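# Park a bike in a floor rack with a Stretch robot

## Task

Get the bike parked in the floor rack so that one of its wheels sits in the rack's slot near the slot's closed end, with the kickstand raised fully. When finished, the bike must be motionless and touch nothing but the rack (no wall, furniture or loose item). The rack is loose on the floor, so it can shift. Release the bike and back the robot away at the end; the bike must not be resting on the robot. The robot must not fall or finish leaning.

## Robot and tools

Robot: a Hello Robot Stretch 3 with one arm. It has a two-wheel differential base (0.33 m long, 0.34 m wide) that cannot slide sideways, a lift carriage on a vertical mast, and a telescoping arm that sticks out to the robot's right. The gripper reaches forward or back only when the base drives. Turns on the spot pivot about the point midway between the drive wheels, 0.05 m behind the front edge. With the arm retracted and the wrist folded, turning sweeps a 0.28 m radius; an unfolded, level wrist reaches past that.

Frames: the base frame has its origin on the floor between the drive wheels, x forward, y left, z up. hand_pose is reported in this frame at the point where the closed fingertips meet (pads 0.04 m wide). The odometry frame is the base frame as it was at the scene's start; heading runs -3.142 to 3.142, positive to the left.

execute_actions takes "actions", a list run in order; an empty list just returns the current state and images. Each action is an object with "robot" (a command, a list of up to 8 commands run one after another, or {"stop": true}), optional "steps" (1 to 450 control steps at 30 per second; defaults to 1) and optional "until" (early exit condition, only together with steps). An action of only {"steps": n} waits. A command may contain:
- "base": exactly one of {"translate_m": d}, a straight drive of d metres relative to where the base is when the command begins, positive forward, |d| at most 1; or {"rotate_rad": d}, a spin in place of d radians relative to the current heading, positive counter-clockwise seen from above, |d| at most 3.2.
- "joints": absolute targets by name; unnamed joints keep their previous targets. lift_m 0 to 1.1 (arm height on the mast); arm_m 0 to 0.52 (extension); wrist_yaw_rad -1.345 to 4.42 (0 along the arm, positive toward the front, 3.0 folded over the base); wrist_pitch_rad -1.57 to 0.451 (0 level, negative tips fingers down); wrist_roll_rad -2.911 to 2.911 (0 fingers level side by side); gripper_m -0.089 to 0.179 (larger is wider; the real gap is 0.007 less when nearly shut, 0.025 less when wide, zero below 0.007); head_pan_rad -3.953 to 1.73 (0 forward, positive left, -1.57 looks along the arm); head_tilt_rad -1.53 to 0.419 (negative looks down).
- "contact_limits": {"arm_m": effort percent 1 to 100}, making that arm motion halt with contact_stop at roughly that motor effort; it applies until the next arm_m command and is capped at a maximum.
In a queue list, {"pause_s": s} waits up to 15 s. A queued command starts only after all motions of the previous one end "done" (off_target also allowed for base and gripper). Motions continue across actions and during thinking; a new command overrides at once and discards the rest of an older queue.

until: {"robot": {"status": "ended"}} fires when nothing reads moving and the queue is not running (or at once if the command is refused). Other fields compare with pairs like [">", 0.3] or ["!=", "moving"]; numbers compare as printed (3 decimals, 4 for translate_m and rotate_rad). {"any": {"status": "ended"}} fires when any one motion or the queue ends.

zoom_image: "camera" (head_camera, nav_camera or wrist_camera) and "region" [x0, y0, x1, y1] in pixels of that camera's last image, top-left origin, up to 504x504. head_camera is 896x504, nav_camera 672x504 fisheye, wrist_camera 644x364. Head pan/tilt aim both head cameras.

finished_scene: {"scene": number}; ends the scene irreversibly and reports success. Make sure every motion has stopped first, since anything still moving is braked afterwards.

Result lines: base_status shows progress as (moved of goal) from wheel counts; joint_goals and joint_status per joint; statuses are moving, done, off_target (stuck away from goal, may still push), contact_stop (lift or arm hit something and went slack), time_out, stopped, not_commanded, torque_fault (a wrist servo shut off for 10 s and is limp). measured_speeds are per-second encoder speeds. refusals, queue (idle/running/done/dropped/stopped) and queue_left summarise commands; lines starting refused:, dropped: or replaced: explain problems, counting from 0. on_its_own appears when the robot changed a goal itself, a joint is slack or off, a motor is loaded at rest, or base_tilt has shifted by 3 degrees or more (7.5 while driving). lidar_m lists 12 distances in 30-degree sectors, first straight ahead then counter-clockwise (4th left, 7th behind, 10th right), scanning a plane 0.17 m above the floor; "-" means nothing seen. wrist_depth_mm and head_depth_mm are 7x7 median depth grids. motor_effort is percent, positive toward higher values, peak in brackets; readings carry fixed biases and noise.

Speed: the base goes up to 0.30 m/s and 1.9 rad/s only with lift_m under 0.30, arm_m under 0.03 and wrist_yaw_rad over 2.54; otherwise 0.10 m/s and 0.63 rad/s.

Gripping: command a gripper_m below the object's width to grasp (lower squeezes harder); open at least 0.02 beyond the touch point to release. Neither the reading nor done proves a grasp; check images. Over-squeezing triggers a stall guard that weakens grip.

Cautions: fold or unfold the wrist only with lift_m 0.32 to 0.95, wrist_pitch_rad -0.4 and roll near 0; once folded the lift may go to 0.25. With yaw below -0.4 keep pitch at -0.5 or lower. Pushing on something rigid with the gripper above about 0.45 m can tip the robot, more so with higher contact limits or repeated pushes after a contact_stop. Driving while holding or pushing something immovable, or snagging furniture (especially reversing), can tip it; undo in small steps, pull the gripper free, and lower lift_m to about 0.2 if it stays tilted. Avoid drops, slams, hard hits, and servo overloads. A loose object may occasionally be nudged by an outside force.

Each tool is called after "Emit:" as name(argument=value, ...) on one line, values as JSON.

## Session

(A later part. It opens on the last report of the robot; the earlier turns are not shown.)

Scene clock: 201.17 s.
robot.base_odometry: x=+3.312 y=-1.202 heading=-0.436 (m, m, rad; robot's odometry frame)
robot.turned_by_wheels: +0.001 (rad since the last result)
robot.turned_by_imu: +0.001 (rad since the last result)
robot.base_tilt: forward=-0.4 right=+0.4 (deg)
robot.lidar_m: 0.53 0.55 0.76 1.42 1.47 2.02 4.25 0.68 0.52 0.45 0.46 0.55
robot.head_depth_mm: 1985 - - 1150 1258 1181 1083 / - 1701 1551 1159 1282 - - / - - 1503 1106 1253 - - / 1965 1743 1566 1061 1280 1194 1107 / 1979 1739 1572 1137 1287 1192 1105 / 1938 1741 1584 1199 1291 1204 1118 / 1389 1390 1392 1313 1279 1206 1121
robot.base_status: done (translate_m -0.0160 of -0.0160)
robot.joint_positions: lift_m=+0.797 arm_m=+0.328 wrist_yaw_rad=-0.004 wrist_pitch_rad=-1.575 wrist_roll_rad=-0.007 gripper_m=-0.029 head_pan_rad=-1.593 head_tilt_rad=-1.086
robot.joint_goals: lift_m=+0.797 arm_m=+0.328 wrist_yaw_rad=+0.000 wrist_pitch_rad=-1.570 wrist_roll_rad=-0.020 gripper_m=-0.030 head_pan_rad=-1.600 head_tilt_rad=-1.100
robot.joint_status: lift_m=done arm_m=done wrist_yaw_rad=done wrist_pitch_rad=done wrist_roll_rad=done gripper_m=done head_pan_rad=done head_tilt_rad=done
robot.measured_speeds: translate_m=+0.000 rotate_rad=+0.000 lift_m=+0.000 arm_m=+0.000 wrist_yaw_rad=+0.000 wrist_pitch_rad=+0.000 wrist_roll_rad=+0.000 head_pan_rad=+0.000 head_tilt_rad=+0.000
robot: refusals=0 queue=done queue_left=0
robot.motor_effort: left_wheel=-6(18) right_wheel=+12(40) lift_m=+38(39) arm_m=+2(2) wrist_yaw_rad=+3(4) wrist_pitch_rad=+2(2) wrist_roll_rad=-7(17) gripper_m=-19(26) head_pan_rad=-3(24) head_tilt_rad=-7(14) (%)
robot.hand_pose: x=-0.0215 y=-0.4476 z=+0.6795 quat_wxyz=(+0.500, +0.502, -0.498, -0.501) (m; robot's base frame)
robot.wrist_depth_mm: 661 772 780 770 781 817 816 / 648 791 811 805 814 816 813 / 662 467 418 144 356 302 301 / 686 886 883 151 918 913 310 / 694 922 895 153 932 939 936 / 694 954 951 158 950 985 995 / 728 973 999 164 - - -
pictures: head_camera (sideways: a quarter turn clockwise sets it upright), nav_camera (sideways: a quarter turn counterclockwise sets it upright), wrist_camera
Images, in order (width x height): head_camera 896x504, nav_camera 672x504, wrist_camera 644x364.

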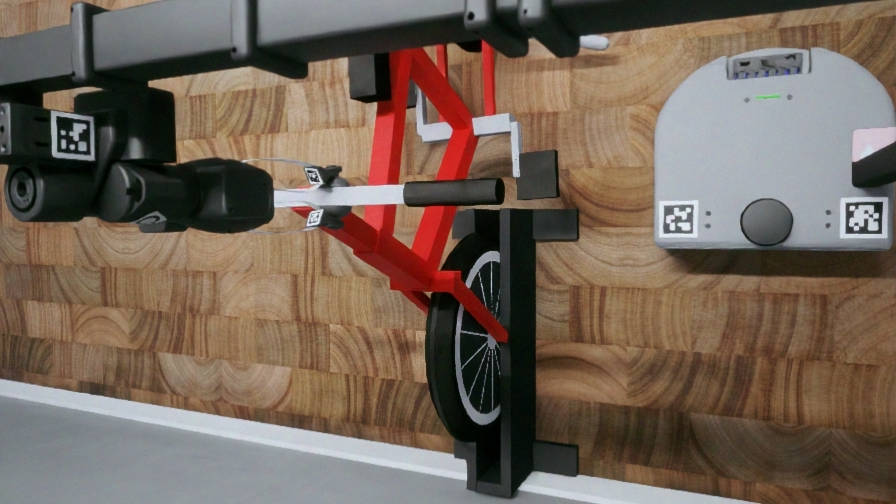

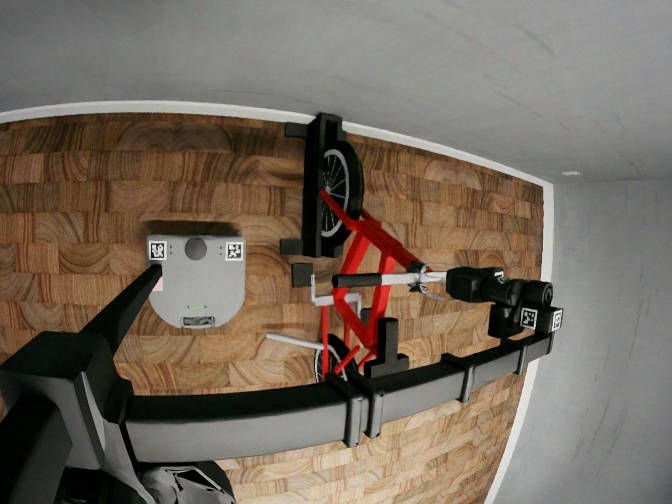

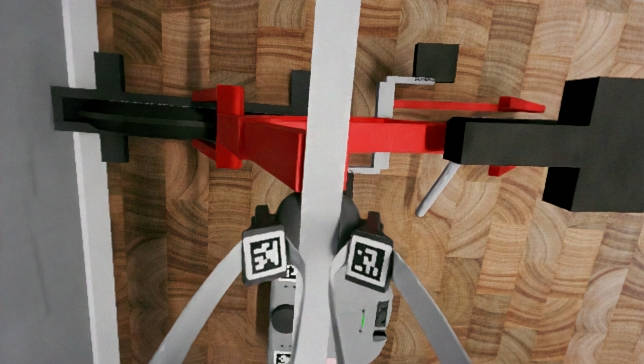

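Emit:
execute_actions(actions=[{"robot": {"joints": {"arm_m": 0.316, "wrist_roll_rad": -0.04}}, "steps": 60, "until": {"robot": {"status": "ended"}}}, {"robot": {"base": {"translate_m": 0.03}}, "steps": 60, "until": {"robot": {"status": "ended"}}}])

Scene clock: 203.60 s.
robot.base_odometry: x=+3.339 y=-1.215 heading=-0.435 (m, m, rad; robot's odometry frame)
robot.turned_by_wheels: +0.000 (rad since the last result)
robot.turned_by_imu: +0.000 (rad since the last result)
robot.base_tilt: forward=-0.4 right=+0.5 (deg)
robot.lidar_m: 0.50 0.52 0.71 1.42 1.47 2.03 4.29 0.67 0.52 0.45 0.46 0.52
robot.head_depth_mm: 1971 - - 1184 1252 1179 1076 / - 1690 1541 1134 1279 - - / - - 1518 1093 1261 - - / 1976 1758 1564 1057 1273 1198 1109 / 1985 1736 1576 1130 1287 1192 1110 / 1857 1704 1566 1198 1297 1198 1114 / 1299 1312 1310 1239 1272 1202 1121
robot.base_status: done (translate_m +0.0300 of +0.0300)
robot.joint_positions: lift_m=+0.797 arm_m=+0.316 wrist_yaw_rad=-0.008 wrist_pitch_rad=-1.568 wrist_roll_rad=-0.015 gripper_m=-0.029 head_pan_rad=-1.593 head_tilt_rad=-1.086
robot.joint_goals: lift_m=+0.797 arm_m=+0.316 wrist_yaw_rad=+0.000 wrist_pitch_rad=-1.570 wrist_roll_rad=-0.040 gripper_m=-0.030 head_pan_rad=-1.600 head_tilt_rad=-1.100
robot.joint_status: lift_m=done arm_m=done wrist_yaw_rad=done wrist_pitch_rad=done wrist_roll_rad=off_target gripper_m=done head_pan_rad=done head_tilt_rad=done
robot.measured_speeds: translate_m=+0.000 rotate_rad=+0.000 lift_m=+0.000 arm_m=+0.000 wrist_yaw_rad=+0.000 wrist_pitch_rad=+0.000 wrist_roll_rad=+0.000 head_pan_rad=+0.000 head_tilt_rad=+0.000
robot: refusals=0 queue=done queue_left=0
robot.motor_effort: left_wheel=-2(4) right_wheel=+4(16) lift_m=+38(38) arm_m=-2(3) wrist_yaw_rad=+6(7) wrist_pitch_rad=+0(2) wrist_roll_rad=-14(16) gripper_m=-16(19) head_pan_rad=-3(2) head_tilt_rad=-6(6) (%)
robot.hand_pose: x=-0.0214 y=-0.4376 z=+0.6794 quat_wxyz=(+0.502, +0.501, -0.498, -0.498) (m; robot's base frame)
robot.wrist_depth_mm: 614 782 789 135 821 805 807 / 628 779 783 816 831 818 832 / 622 469 411 161 356 298 301 / 657 849 848 151 897 915 313 / 653 900 905 152 914 962 952 / 667 914 941 158 979 950 971 / 674 963 - 164 987 - -
pictures: head_camera (sideways: a quarter turn clockwise sets it upright), nav_camera (sideways: a quarter turn counterclockwise sets it upright), wrist_camera
Images, in order (width x height): head_camera 896x504, nav_camera 672x504, wrist_camera 644x364.

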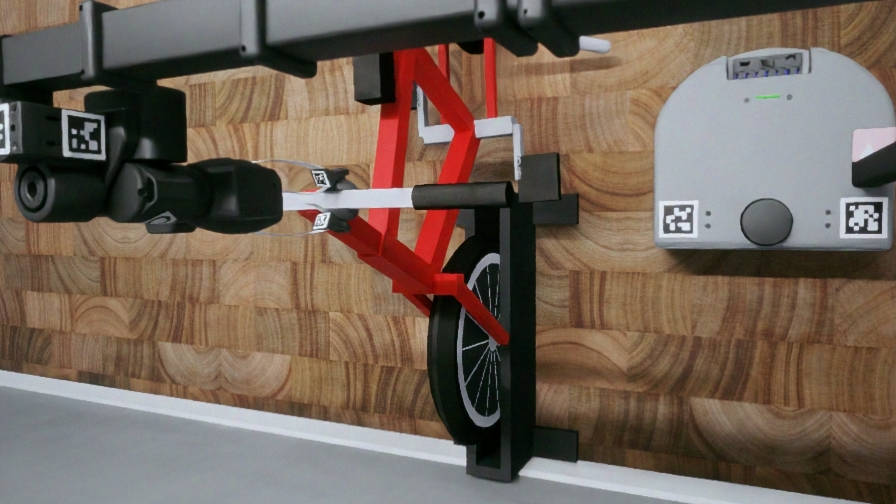

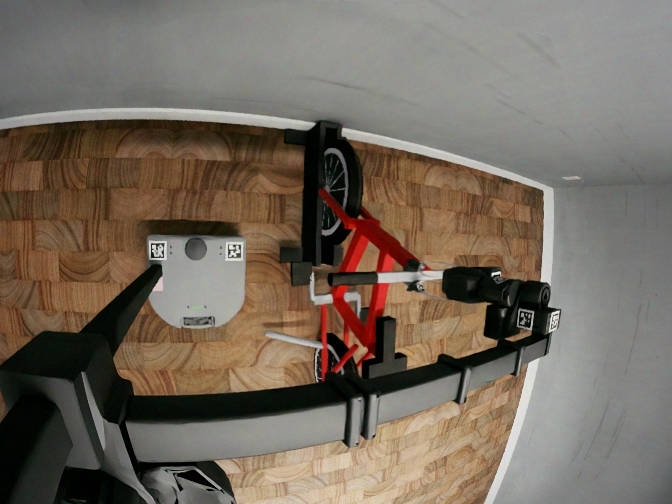

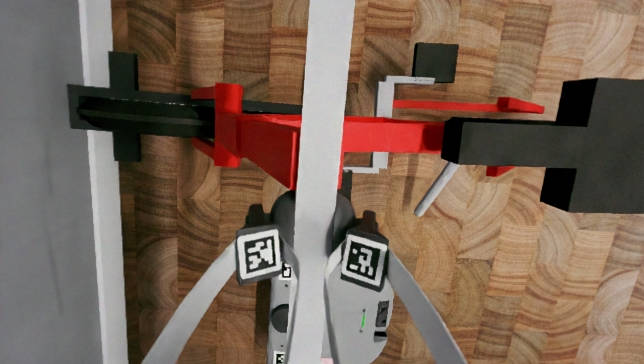

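Emit:
execute_actions(actions=[{"robot": {"base": {"translate_m": 0.05}, "joints": {"arm_m": 0.312}}, "steps": 80, "until": {"robot": {"status": "ended"}}}])

Emit:
zoom_image(camera="head_camera", region=[400, 330, 600, 504])

Scene clock: 205.17 s.
robot.base_odometry: x=+3.384 y=-1.236 heading=-0.435 (m, m, rad; robot's odometry frame)
robot.turned_by_wheels: +0.000 (rad since the last result)
robot.turned_by_imu: +0.000 (rad since the last result)
robot.base_tilt: forward=-0.4 right=+0.5 (deg)
robot.lidar_m: 0.45 0.47 0.65 1.42 1.47 2.02 4.31 0.67 0.51 0.45 0.46 0.47
robot.head_depth_mm: - - - 1173 1246 1182 1081 / - 1680 1547 1137 1281 - - / - - 1505 1088 1256 - - / 1950 1745 1557 1072 1275 1196 1100 / 1968 1751 1570 1126 1287 1200 1113 / 1678 1647 1524 1199 1291 1204 1110 / 1169 1177 1176 1176 1176 1133 1097
robot.base_status: done (translate_m +0.0500 of +0.0500)
robot.joint_positions: lift_m=+0.797 arm_m=+0.312 wrist_yaw_rad=-0.008 wrist_pitch_rad=-1.566 wrist_roll_rad=-0.015 gripper_m=-0.029 head_pan_rad=-1.593 head_tilt_rad=-1.086
robot.joint_goals: lift_m=+0.797 arm_m=+0.312 wrist_yaw_rad=+0.000 wrist_pitch_rad=-1.570 wrist_roll_rad=-0.040 gripper_m=-0.030 head_pan_rad=-1.600 head_tilt_rad=-1.100
robot.joint_status: lift_m=done arm_m=done wrist_yaw_rad=done wrist_pitch_rad=done wrist_roll_rad=off_target gripper_m=done head_pan_rad=done head_tilt_rad=done
robot.measured_speeds: translate_m=+0.000 rotate_rad=+0.000 lift_m=+0.000 arm_m=+0.000 wrist_yaw_rad=+0.000 wrist_pitch_rad=+0.000 wrist_roll_rad=+0.000 head_pan_rad=+0.000 head_tilt_rad=+0.000
robot: refusals=0 queue=done queue_left=0
robot.motor_effort: left_wheel=-3(3) right_wheel=+4(15) lift_m=+39(38) arm_m=-1(1) wrist_yaw_rad=+6(6) wrist_pitch_rad=-2(2) wrist_roll_rad=-14(14) gripper_m=-17(19) head_pan_rad=-3(3) head_tilt_rad=-7(5) (%)
robot.hand_pose: x=-0.0214 y=-0.4343 z=+0.6793 quat_wxyz=(+0.503, +0.501, -0.499, -0.497) (m; robot's base frame)
robot.wrist_depth_mm: 546 775 792 135 788 807 832 / 567 749 804 803 819 826 838 / 555 472 403 162 357 301 298 / 587 864 889 151 886 888 313 / 591 891 886 153 937 954 958 / 604 895 970 158 959 982 - / 621 840 973 165 - - -
pictures: head_camera (sideways: a quarter turn clockwise sets it upright), nav_camera (sideways: a quarter turn counterclockwise sets it upright), wrist_camera
Images, in order (width x height): head_camera 896x504, nav_camera 672x504, wrist_camera 644x364.

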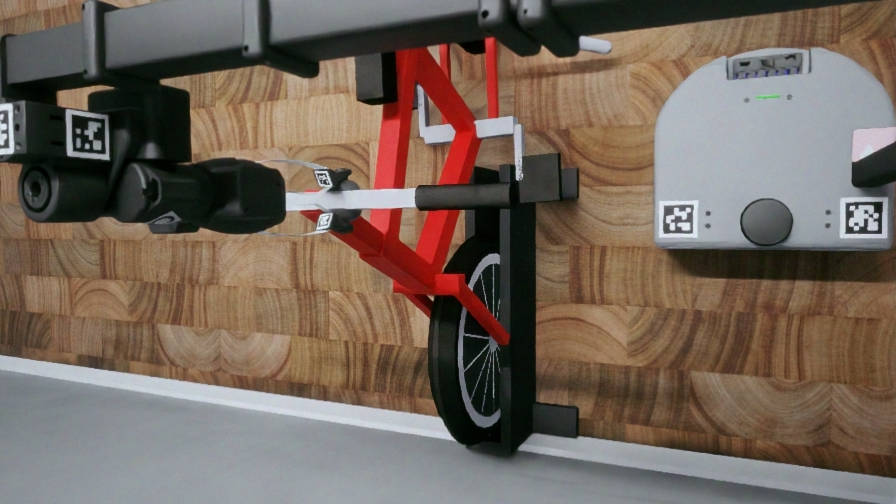

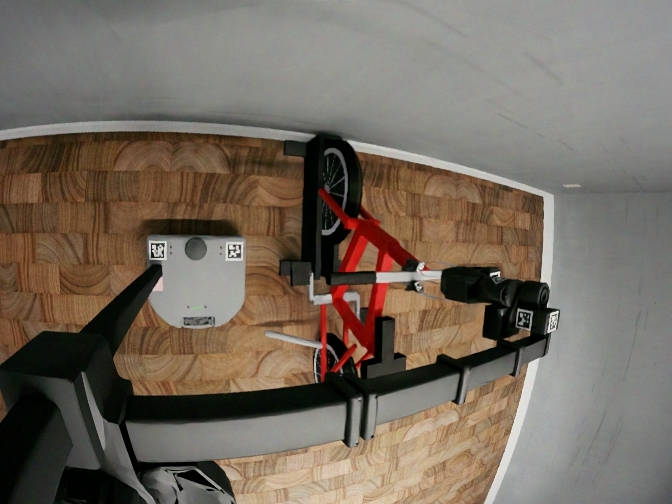

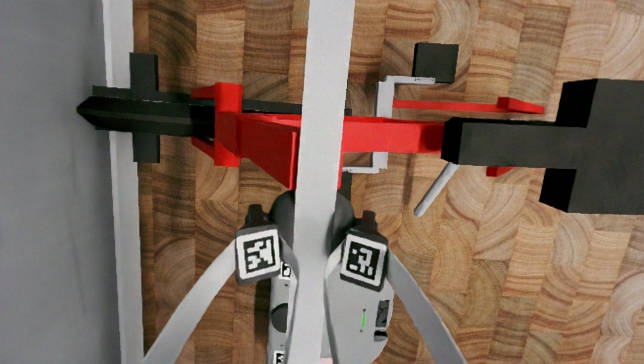

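Region (400, 330, 600, 504) of head_camera's 896x504 image, scaled by 2.520, with more detail than that image has; it fills the top 438 rows of this view, and the rest is white.

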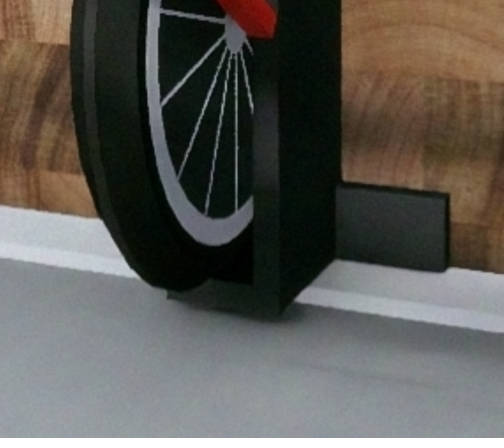

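Emit:
execute_actions(actions=[{"robot": {"base": {"translate_m": 0.018}}, "steps": 60, "until": {"robot": {"status": "ended"}}}])

Scene clock: 206.80 s.
robot.base_odometry: x=+3.401 y=-1.243 heading=-0.436 (m, m, rad; robot's odometry frame)
robot.turned_by_wheels: +0.000 (rad since the last result)
robot.turned_by_imu: +0.000 (rad since the last result)
robot.base_tilt: forward=-0.4 right=+0.5 (deg)
robot.lidar_m: 0.43 0.45 0.62 1.42 1.47 2.02 4.34 0.67 0.51 0.45 0.46 0.45
robot.head_depth_mm: - - - 1174 1248 1179 1076 / - 1692 1550 1132 1287 - - / - - 1504 1097 1258 - - / 1976 1758 1549 1062 1287 1201 1109 / 2001 1754 1577 1128 1287 1199 1110 / 1609 1617 1527 1205 1295 1199 1120 / 1128 1126 1128 1126 1127 1121 1084
robot.base_status: done (translate_m +0.0180 of +0.0180)
robot.joint_positions: lift_m=+0.797 arm_m=+0.312 wrist_yaw_rad=-0.008 wrist_pitch_rad=-1.566 wrist_roll_rad=-0.015 gripper_m=-0.029 head_pan_rad=-1.593 head_tilt_rad=-1.086
robot.joint_goals: lift_m=+0.797 arm_m=+0.312 wrist_yaw_rad=+0.000 wrist_pitch_rad=-1.570 wrist_roll_rad=-0.040 gripper_m=-0.030 head_pan_rad=-1.600 head_tilt_rad=-1.100
robot.joint_status: lift_m=done arm_m=done wrist_yaw_rad=done wrist_pitch_rad=done wrist_roll_rad=off_target gripper_m=done head_pan_rad=done head_tilt_rad=done
robot.measured_speeds: translate_m=+0.000 rotate_rad=+0.000 lift_m=+0.000 arm_m=+0.000 wrist_yaw_rad=+0.000 wrist_pitch_rad=+0.000 wrist_roll_rad=+0.000 head_pan_rad=+0.000 head_tilt_rad=+0.000
robot: refusals=0 queue=done queue_left=0
robot.motor_effort: left_wheel=-4(7) right_wheel=+6(14) lift_m=+39(38) arm_m=-2(1) wrist_yaw_rad=+7(7) wrist_pitch_rad=-2(2) wrist_roll_rad=-14(14) gripper_m=-18(20) head_pan_rad=-2(2) head_tilt_rad=-6(6) (%)
robot.hand_pose: x=-0.0214 y=-0.4344 z=+0.6793 quat_wxyz=(+0.503, +0.500, -0.499, -0.497) (m; robot's base frame)
robot.wrist_depth_mm: 538 772 771 782 804 789 819 / 545 734 796 140 831 825 835 / 534 470 416 165 351 296 299 / 570 813 878 149 882 898 309 / 584 849 882 152 957 956 963 / 583 864 971 158 994 959 995 / 599 865 975 164 - - -
pictures: head_camera (sideways: a quarter turn clockwise sets it upright), nav_camera (sideways: a quarter turn counterclockwise sets it upright), wrist_camera
Images, in order (width x height): head_camera 896x504, nav_camera 672x504, wrist_camera 644x364.

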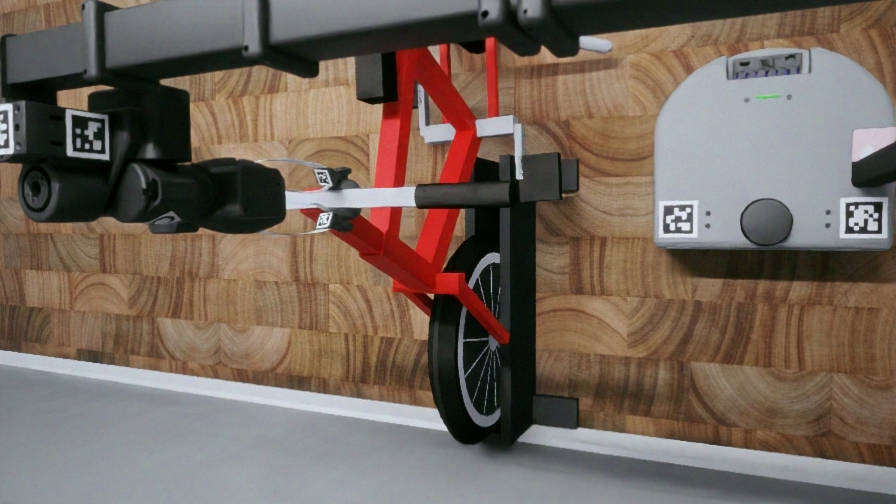

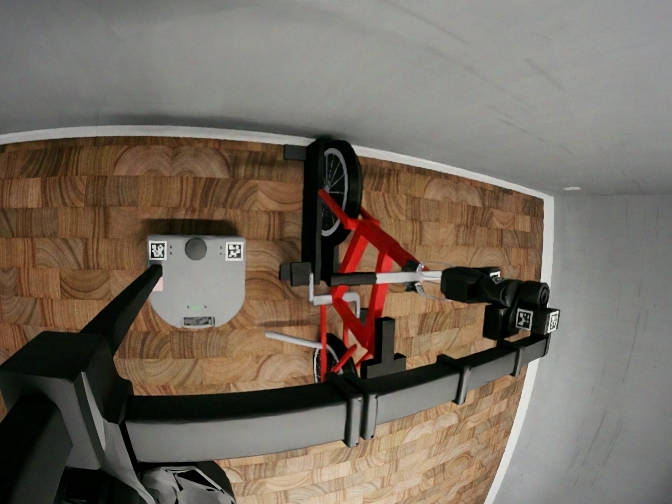

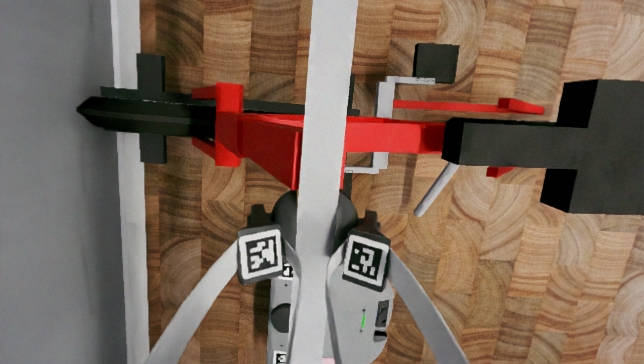

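Emit:
execute_actions(actions=[{"robot": {"joints": {"gripper_m": 0.07, "wrist_roll_rad": 0.02}}, "steps": 60, "until": {"robot": {"status": "ended"}}}, {"steps": 15}])

Scene clock: 208.87 s.
robot.base_odometry: x=+3.401 y=-1.243 heading=-0.435 (m, m, rad; robot's odometry frame)
robot.turned_by_wheels: +0.000 (rad since the last result)
robot.turned_by_imu: +0.000 (rad since the last result)
robot.base_tilt: forward=-0.4 right=+0.4 (deg)
robot.lidar_m: 0.43 0.45 0.62 1.42 1.47 2.02 4.35 0.67 0.51 0.45 0.46 0.45
robot.head_depth_mm: - - - 1170 1248 1178 1081 / - 1681 1551 1122 1278 - - / - - 1501 1095 1260 - - / 1979 1754 1559 1065 1287 1193 1107 / 1993 1753 1569 1126 1285 1202 1108 / 1607 1606 1519 1194 1287 1203 1117 / 1124 1131 1130 1128 1120 1128 1085
robot.base_status: done (translate_m +0.0180 of +0.0180)
robot.joint_positions: lift_m=+0.797 arm_m=+0.312 wrist_yaw_rad=-0.002 wrist_pitch_rad=-1.571 wrist_roll_rad=+0.016 gripper_m=+0.070 head_pan_rad=-1.593 head_tilt_rad=-1.086
robot.joint_goals: lift_m=+0.797 arm_m=+0.312 wrist_yaw_rad=+0.000 wrist_pitch_rad=-1.570 wrist_roll_rad=+0.020 gripper_m=+0.070 head_pan_rad=-1.600 head_tilt_rad=-1.100
robot.joint_status: lift_m=done arm_m=done wrist_yaw_rad=done wrist_pitch_rad=done wrist_roll_rad=done gripper_m=done head_pan_rad=done head_tilt_rad=done
robot.measured_speeds: translate_m=+0.000 rotate_rad=+0.000 lift_m=+0.000 arm_m=+0.000 wrist_yaw_rad=+0.000 wrist_pitch_rad=+0.000 wrist_roll_rad=+0.000 head_pan_rad=+0.000 head_tilt_rad=+0.000
robot: refusals=0 queue=done queue_left=0
robot.motor_effort: left_wheel=-2(4) right_wheel=+2(7) lift_m=+36(38) arm_m=-1(2) wrist_yaw_rad=+2(7) wrist_pitch_rad=+0(2) wrist_roll_rad=+2(14) gripper_m=+0(81) head_pan_rad=-3(3) head_tilt_rad=-6(6) (%)
robot.hand_pose: x=-0.0216 y=-0.4329 z=+0.6795 quat_wxyz=(+0.495, +0.496, -0.504, -0.505) (m; robot's base frame)
robot.wrist_depth_mm: 543 769 780 135 801 792 819 / 538 727 809 139 629 816 314 / 540 463 414 165 501 298 300 / 550 832 867 152 880 900 312 / 559 837 913 155 924 918 948 / 578 828 970 159 - - 998 / 578 950 976 166 - - -
pictures: head_camera (sideways: a quarter turn clockwise sets it upright), nav_camera (sideways: a quarter turn counterclockwise sets it upright), wrist_camera
Images, in order (width x height): head_camera 896x504, nav_camera 672x504, wrist_camera 644x364.

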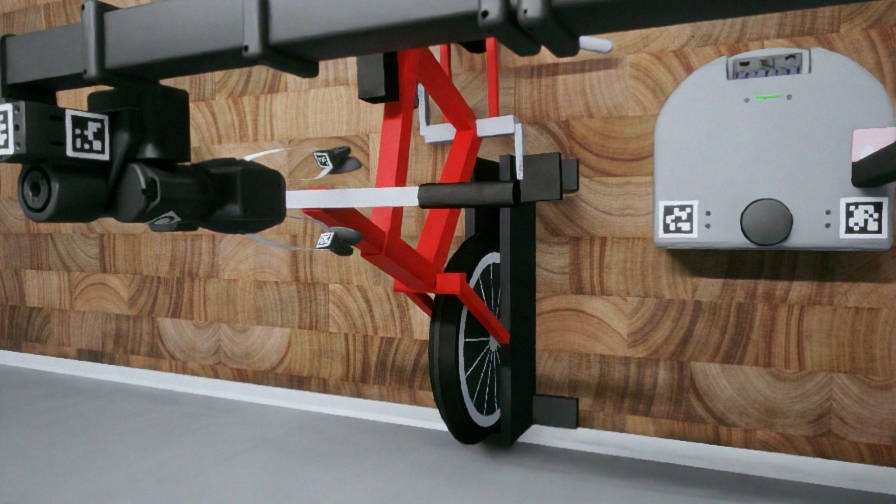

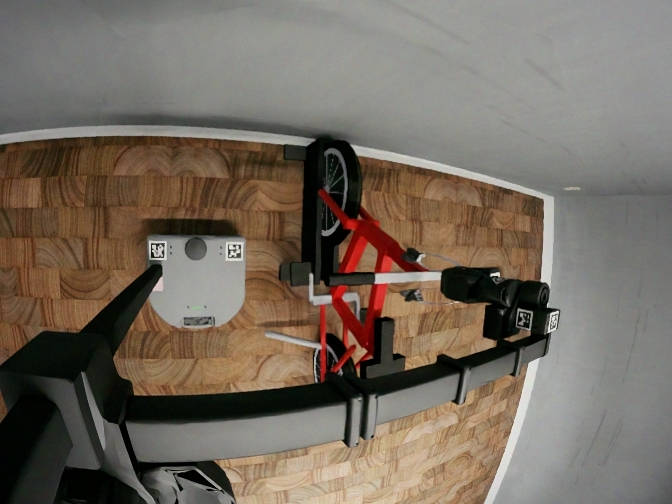

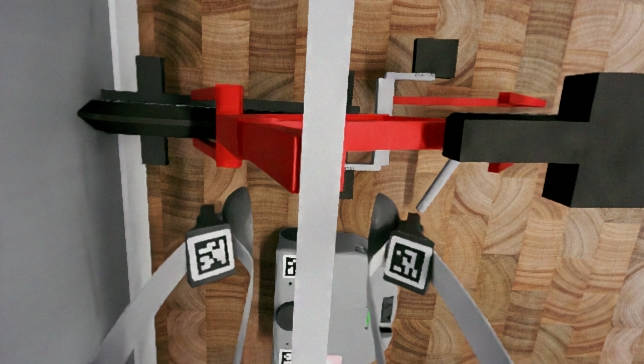

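Emit:
execute_actions(actions=[{"robot": {"joints": {"lift_m": 0.87}}, "steps": 60, "until": {"robot": {"lift_m": [">", 0.85]}}}, {"robot": {"base": {"translate_m": -0.2}, "joints": {"arm_m": 0.1, "gripper_m": 0.0, "wrist_roll_rad": 0.0, "head_pan_rad": -1.75, "head_tilt_rad": -1.2}}, "steps": 150, "until": {"robot": {"translate_m": ["<", -0.12]}}}, {"robot": {"joints": {"lift_m": 0.3}}, "steps": 200, "until": {"robot": {"status": "ended"}}}])

Scene clock: 217.40 s.
robot.base_odometry: x=+3.219 y=-1.159 heading=-0.435 (m, m, rad; robot's odometry frame)
robot.turned_by_wheels: +0.000 (rad since the last result)
robot.turned_by_imu: -0.003 (rad since the last result)
robot.base_tilt: forward=-0.4 right=+0.4 (deg)
robot.lidar_m: 0.63 0.66 0.90 1.42 1.47 2.02 4.16 3.36 0.41 0.49 0.51 0.63
robot.head_depth_mm: 1688 1553 1388 1321 1249 - 1079 / 1700 1570 1441 1314 1266 - - / 1703 1570 835 1333 - - 1101 / 1725 1578 953 1333 1268 1187 1120 / 1723 1592 1464 1134 1274 1199 1128 / 1736 1593 1481 1186 1281 1198 1130 / 1773 1590 1446 1085 1287 1204 1137
robot.base_status: done (translate_m -0.2000 of -0.2000)
robot.joint_positions: lift_m=+0.300 arm_m=+0.100 wrist_yaw_rad=-0.001 wrist_pitch_rad=-1.570 wrist_roll_rad=+0.006 gripper_m=+0.000 head_pan_rad=-1.743 head_tilt_rad=-1.185
robot.joint_goals: lift_m=+0.300 arm_m=+0.100 wrist_yaw_rad=+0.000 wrist_pitch_rad=-1.570 wrist_roll_rad=+0.000 gripper_m=+0.000 head_pan_rad=-1.750 head_tilt_rad=-1.200
robot.joint_status: lift_m=done arm_m=done wrist_yaw_rad=done wrist_pitch_rad=done wrist_roll_rad=done gripper_m=done head_pan_rad=done head_tilt_rad=done
robot.measured_speeds: translate_m=+0.000 rotate_rad=+0.000 lift_m=+0.000 arm_m=+0.000 wrist_yaw_rad=+0.000 wrist_pitch_rad=+0.000 wrist_roll_rad=+0.000 head_pan_rad=+0.000 head_tilt_rad=+0.000
robot: refusals=0 queue=done queue_left=0
robot.motor_effort: left_wheel=-2(4) right_wheel=+2(3) lift_m=+33(41) arm_m=-2(2) wrist_yaw_rad=+0(2) wrist_pitch_rad=+0(1) wrist_roll_rad=-4(5) gripper_m=-1(77) head_pan_rad=-2(14) head_tilt_rad=-7(18) (%)
robot.hand_pose: x=-0.0216 y=-0.2212 z=+0.1826 quat_wxyz=(+0.498, +0.498, -0.501, -0.502) (m; robot's base frame)
robot.wrist_depth_mm: 311 312 315 318 323 323 330 / 324 327 328 333 330 335 340 / 332 339 339 345 343 344 351 / 348 351 354 355 360 363 368 / 360 363 366 - 370 379 378 / 369 379 - - - 390 403 / 385 393 - - - - 416
pictures: head_camera (sideways: a quarter turn clockwise sets it upright), nav_camera (sideways: a quarter turn counterclockwise sets it upright), wrist_camera
Images, in order (width x height): head_camera 896x504, nav_camera 672x504, wrist_camera 644x364.

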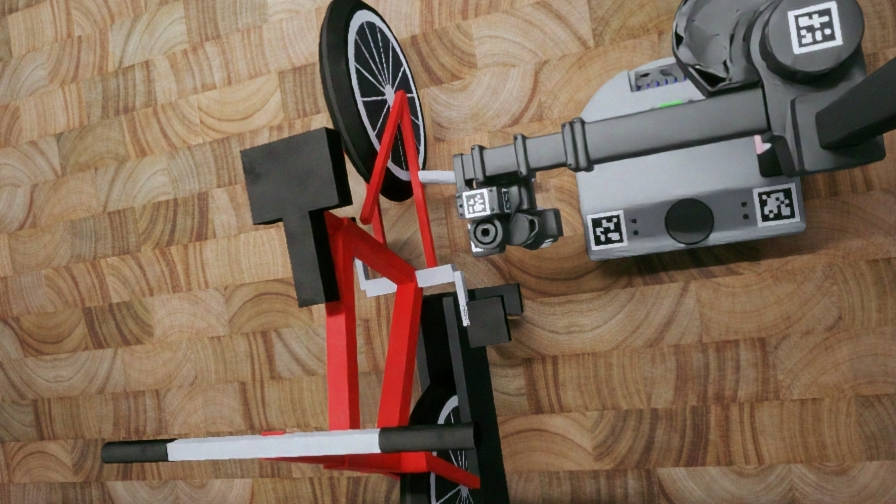

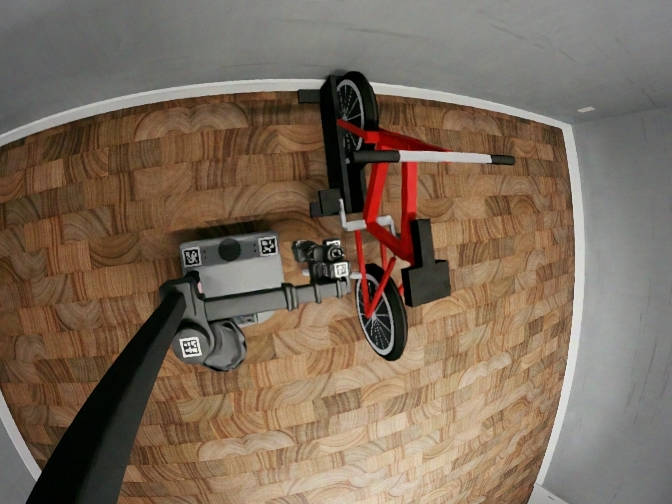

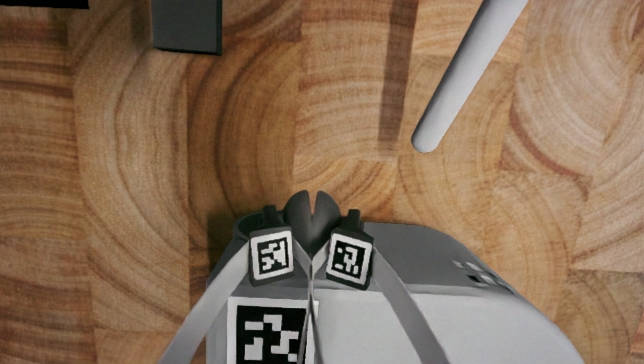

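Emit:
execute_actions(actions=[{"robot": {"joints": {"arm_m": 0.17, "lift_m": 0.17, "wrist_roll_rad": -1.57}}, "steps": 100, "until": {"robot": {"status": "ended"}}}, {"robot": {"base": {"translate_m": -0.13}}, "steps": 100, "until": {"robot": {"status": "ended"}}}])

Scene clock: 222.63 s.
robot.base_odometry: x=+3.101 y=-1.104 heading=-0.435 (m, m, rad; robot's odometry frame)
robot.turned_by_wheels: +0.000 (rad since the last result)
robot.turned_by_imu: -0.002 (rad since the last result)
robot.base_tilt: forward=-0.4 right=+0.4 (deg)
robot.lidar_m: 0.76 0.79 1.08 1.42 1.48 2.02 4.03 3.36 0.49 0.40 0.54 0.63
robot.head_depth_mm: 1680 1551 1427 1337 1250 1193 1097 / 1700 1550 1443 1326 1267 - - / 1708 1569 1050 1191 1274 - 1103 / 1721 1578 843 1362 1274 1189 1121 / 1740 1586 1009 1314 1272 1200 1128 / 1741 1604 1476 1203 1282 1201 1134 / 1751 1589 1444 997 1288 1205 1137
robot.base_status: done (translate_m -0.1300 of -0.1300)
robot.joint_positions: lift_m=+0.170 arm_m=+0.170 wrist_yaw_rad=-0.003 wrist_pitch_rad=-1.566 wrist_roll_rad=-1.562 gripper_m=+0.000 head_pan_rad=-1.743 head_tilt_rad=-1.185
robot.joint_goals: lift_m=+0.170 arm_m=+0.170 wrist_yaw_rad=+0.000 wrist_pitch_rad=-1.570 wrist_roll_rad=-1.570 gripper_m=+0.000 head_pan_rad=-1.750 head_tilt_rad=-1.200
robot.joint_status: lift_m=done arm_m=done wrist_yaw_rad=done wrist_pitch_rad=done wrist_roll_rad=done gripper_m=done head_pan_rad=done head_tilt_rad=done
robot.measured_speeds: translate_m=+0.000 rotate_rad=+0.000 lift_m=+0.000 arm_m=+0.000 wrist_yaw_rad=+0.000 wrist_pitch_rad=+0.000 wrist_roll_rad=+0.000 head_pan_rad=+0.000 head_tilt_rad=+0.000
robot: refusals=0 queue=done queue_left=0
robot.motor_effort: left_wheel=-1(4) right_wheel=+2(21) lift_m=+33(28) arm_m=+2(3) wrist_yaw_rad=+2(11) wrist_pitch_rad=-1(3) wrist_roll_rad=-5(5) gripper_m=-2(2) head_pan_rad=-2(3) head_tilt_rad=-8(8) (%)
robot.hand_pose: x=-0.0213 y=-0.2919 z=+0.0525 quat_wxyz=(+0.708, +0.706, -0.004, -0.004) (m; robot's base frame)
robot.wrist_depth_mm: 192 194 195 196 199 201 205 / - 198 202 205 208 209 213 / - 207 210 211 215 216 221 / - 216 218 220 222 224 228 / - 224 226 - 232 234 237 / - 234 233 239 243 245 248 / - 241 246 141 252 257 259
pictures: head_camera (sideways: a quarter turn clockwise sets it upright), nav_camera (sideways: a quarter turn counterclockwise sets it upright), wrist_camera
Images, in order (width x height): head_camera 896x504, nav_camera 672x504, wrist_camera 644x364.

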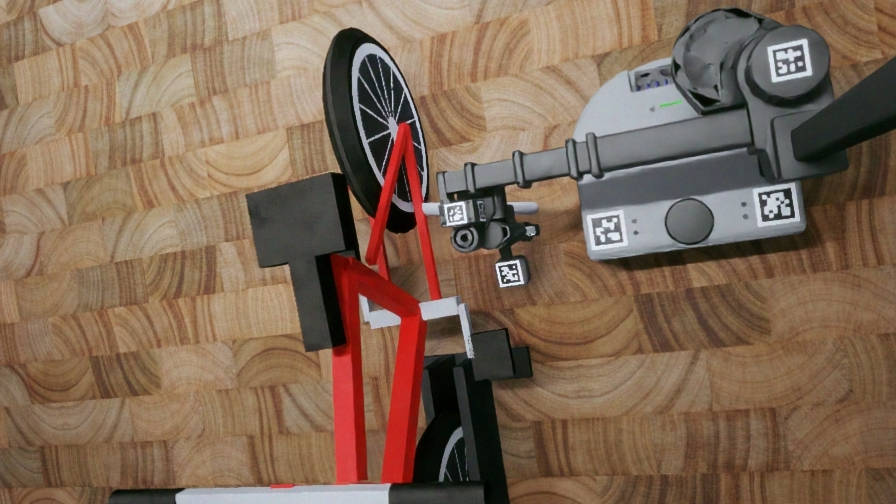

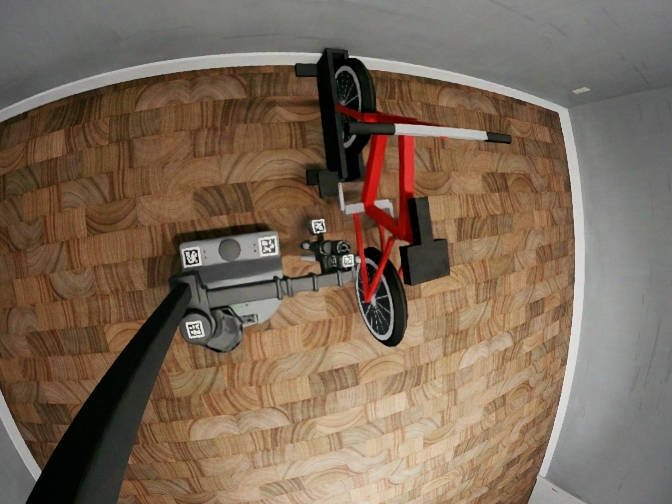

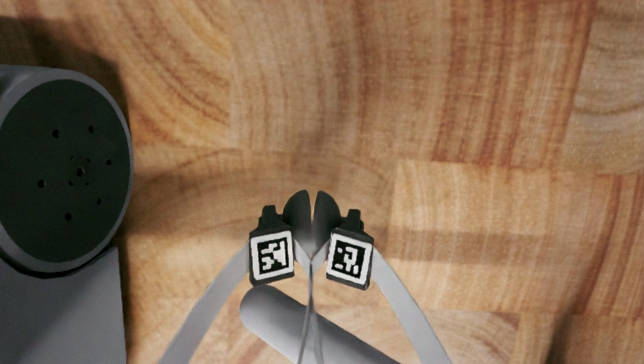

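Emit:
execute_actions(actions=[{"robot": {"joints": {"lift_m": 0.25}}, "steps": 60, "until": {"robot": {"lift_m": [">", 0.24]}}}, {"robot": {"base": {"translate_m": -0.04}, "joints": {"wrist_roll_rad": 0.27, "gripper_m": 0.07}}, "steps": 100, "until": {"robot": {"status": "ended"}}}])

Scene clock: 226.37 s.
robot.base_odometry: x=+3.065 y=-1.087 heading=-0.435 (m, m, rad; robot's odometry frame)
robot.turned_by_wheels: +0.000 (rad since the last result)
robot.turned_by_imu: -0.001 (rad since the last result)
robot.base_tilt: forward=-0.4 right=+0.4 (deg)
robot.lidar_m: 0.81 0.83 1.14 1.42 1.47 2.02 3.98 3.34 0.49 0.39 0.56 0.63
robot.head_depth_mm: 1680 1551 1431 1334 1250 1192 1088 / 1697 1558 1438 1323 1271 - - / 1712 1565 1452 1158 1272 - 1103 / 1723 1575 835 1320 1270 1183 1120 / 1729 1580 919 1325 1282 1198 1124 / 1742 1608 1478 1245 1279 1199 1133 / 1763 1614 1490 1117 1288 1213 1130
robot.base_status: done (translate_m -0.0400 of -0.0400)
robot.joint_positions: lift_m=+0.250 arm_m=+0.170 wrist_yaw_rad=-0.002 wrist_pitch_rad=-1.567 wrist_roll_rad=+0.262 gripper_m=+0.070 head_pan_rad=-1.743 head_tilt_rad=-1.185
robot.joint_goals: lift_m=+0.250 arm_m=+0.170 wrist_yaw_rad=+0.000 wrist_pitch_rad=-1.570 wrist_roll_rad=+0.270 gripper_m=+0.070 head_pan_rad=-1.750 head_tilt_rad=-1.200
robot.joint_status: lift_m=done arm_m=done wrist_yaw_rad=done wrist_pitch_rad=done wrist_roll_rad=done gripper_m=done head_pan_rad=done head_tilt_rad=done
robot.measured_speeds: translate_m=+0.000 rotate_rad=+0.000 lift_m=+0.000 arm_m=+0.000 wrist_yaw_rad=+0.000 wrist_pitch_rad=+0.000 wrist_roll_rad=+0.000 head_pan_rad=+0.000 head_tilt_rad=+0.000
robot: refusals=0 queue=done queue_left=0
robot.motor_effort: left_wheel=-1(4) right_wheel=+2(3) lift_m=+41(41) arm_m=+1(1) wrist_yaw_rad=+2(2) wrist_pitch_rad=-1(2) wrist_roll_rad=+4(5) gripper_m=+0(82) head_pan_rad=-3(2) head_tilt_rad=-7(6) (%)
robot.hand_pose: x=-0.0216 y=-0.2915 z=+0.1322 quat_wxyz=(+0.431, +0.429, -0.562, -0.561) (m; robot's base frame)
robot.wrist_depth_mm: 265 267 267 127 276 278 280 / 277 275 281 148 283 287 290 / 284 287 289 173 295 303 303 / 297 295 303 299 306 307 311 / 307 308 313 313 320 323 323 / 316 320 320 327 - 330 342 / 334 336 334 - - - 350
pictures: head_camera (sideways: a quarter turn clockwise sets it upright), nav_camera (sideways: a quarter turn counterclockwise sets it upright), wrist_camera
Images, in order (width x height): head_camera 896x504, nav_camera 672x504, wrist_camera 644x364.

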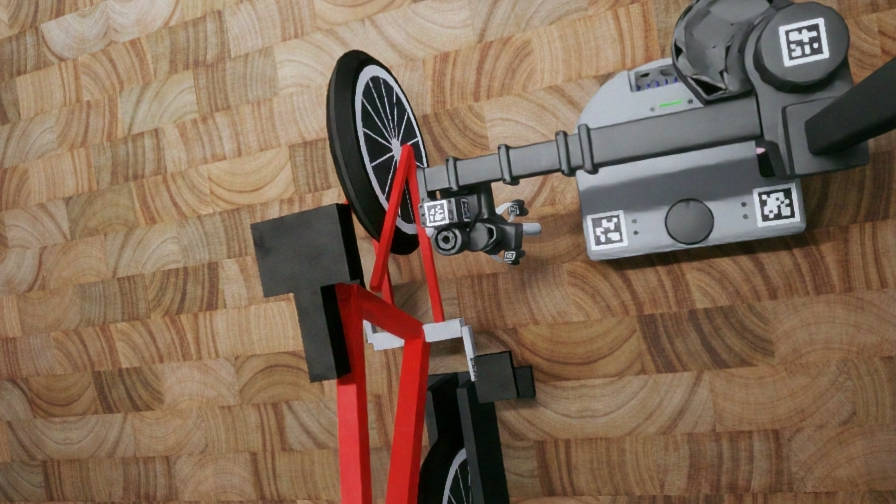

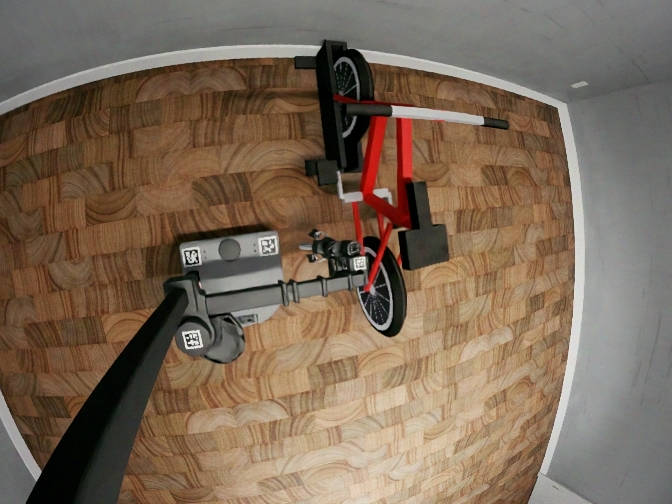

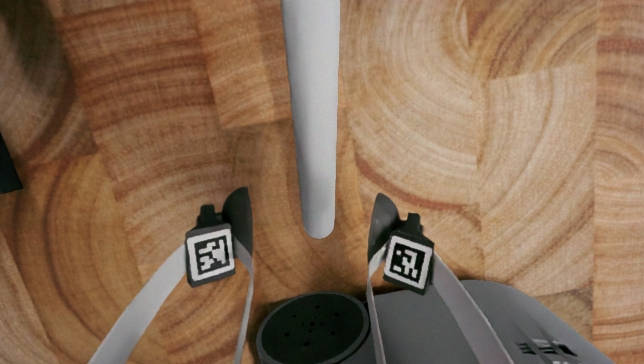

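Emit:
execute_actions(actions=[{"robot": {"joints": {"lift_m": 0.2, "arm_m": 0.18, "wrist_roll_rad": 0.24}}, "steps": 60, "until": {"robot": {"status": "ended"}}}, {"robot": {"joints": {"gripper_m": -0.03}}, "steps": 60, "until": {"robot": {"status": "ended"}}}, {"robot": {"joints": {"wrist_roll_rad": -0.3}}, "steps": 60, "until": {"robot": {"status": "ended"}}}])

Scene clock: 230.07 s.
robot.base_odometry: x=+3.065 y=-1.087 heading=-0.435 (m, m, rad; robot's odometry frame)
robot.turned_by_wheels: +0.000 (rad since the last result)
robot.turned_by_imu: -0.001 (rad since the last result)
robot.base_tilt: forward=-0.5 right=+0.4 (deg)
robot.lidar_m: 0.80 0.83 1.14 1.42 1.47 2.02 3.98 3.34 0.49 0.39 0.57 0.63
robot.head_depth_mm: 1684 1553 1435 1325 1242 1190 1094 / 1696 1563 1437 1324 1272 - - / 1715 1567 1442 1257 1276 - 1099 / 1703 1581 839 1325 1275 1196 1120 / 1728 1579 913 1327 1275 1196 1129 / 1745 1594 1477 1247 1287 1200 1130 / 1755 1614 1481 1164 1280 1209 1141
robot.base_status: done (translate_m -0.0400 of -0.0400)
robot.joint_positions: lift_m=+0.200 arm_m=+0.180 wrist_yaw_rad=-0.022 wrist_pitch_rad=-1.569 wrist_roll_rad=-0.239 gripper_m=-0.027 head_pan_rad=-1.743 head_tilt_rad=-1.185
robot.joint_goals: lift_m=+0.200 arm_m=+0.180 wrist_yaw_rad=+0.000 wrist_pitch_rad=-1.570 wrist_roll_rad=-0.300 gripper_m=-0.027 head_pan_rad=-1.750 head_tilt_rad=-1.200
robot.joint_status: lift_m=done arm_m=done wrist_yaw_rad=done wrist_pitch_rad=done wrist_roll_rad=off_target gripper_m=done head_pan_rad=done head_tilt_rad=done
robot.measured_speeds: translate_m=+0.000 rotate_rad=+0.000 lift_m=+0.000 arm_m=+0.000 wrist_yaw_rad=+0.000 wrist_pitch_rad=+0.000 wrist_roll_rad=+0.000 head_pan_rad=+0.000 head_tilt_rad=+0.000
robot: refusals=0 queue=dropped queue_left=0
robot.on_its_own: wrist_yaw_rad is at rest, and its effort (+18) is outside its rest range (-12 to +12)
robot.motor_effort: left_wheel=-3(3) right_wheel=+5(6) lift_m=+36(39) arm_m=+1(3) wrist_yaw_rad=+18(18) wrist_pitch_rad=-1(4) wrist_roll_rad=-34(35) gripper_m=-3(94) head_pan_rad=-2(3) head_tilt_rad=-7(7) (%)
robot.hand_pose: x=-0.0211 y=-0.3012 z=+0.0825 quat_wxyz=(+0.552, +0.550, -0.443, -0.443) (m; robot's base frame)
robot.wrist_depth_mm: 220 222 224 227 77 226 232 / 227 228 232 233 85 239 241 / 234 237 239 240 103 247 251 / 246 245 249 124 254 255 259 / 254 255 256 147 264 267 272 / 264 265 270 273 278 278 284 / 272 279 - 281 287 291 293
pictures: head_camera (sideways: a quarter turn clockwise sets it upright), nav_camera (sideways: a quarter turn counterclockwise sets it upright), wrist_camera
Images, in order (width x height): head_camera 896x504, nav_camera 672x504, wrist_camera 644x364.

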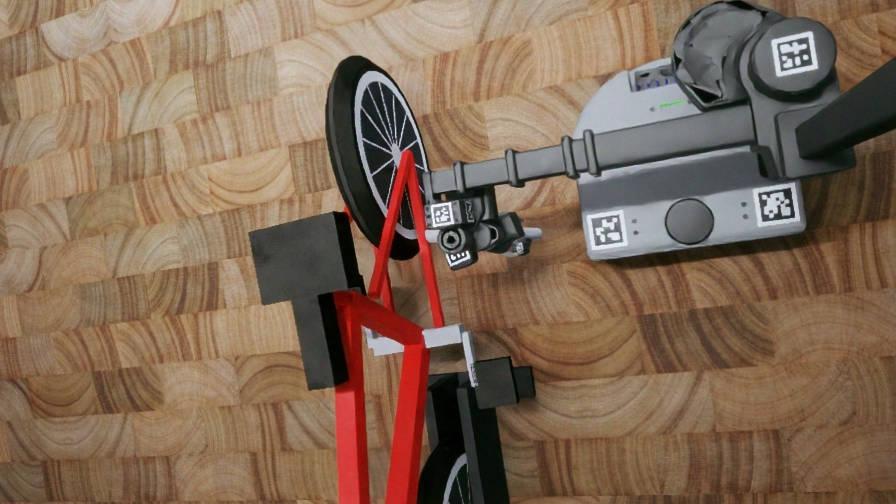

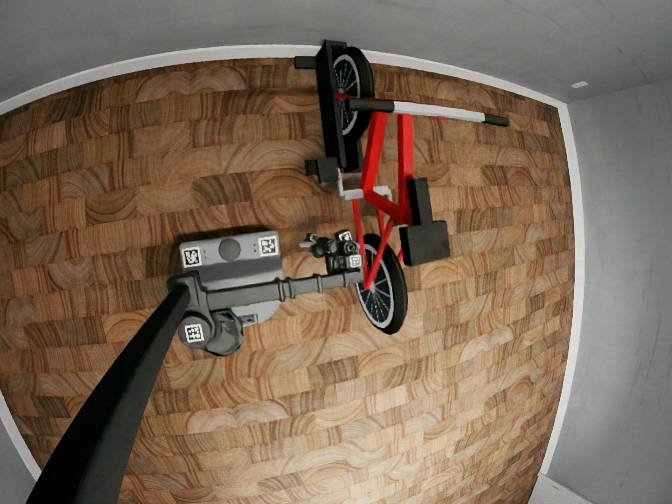

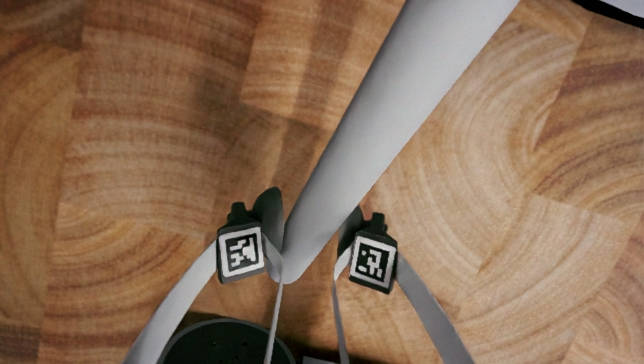

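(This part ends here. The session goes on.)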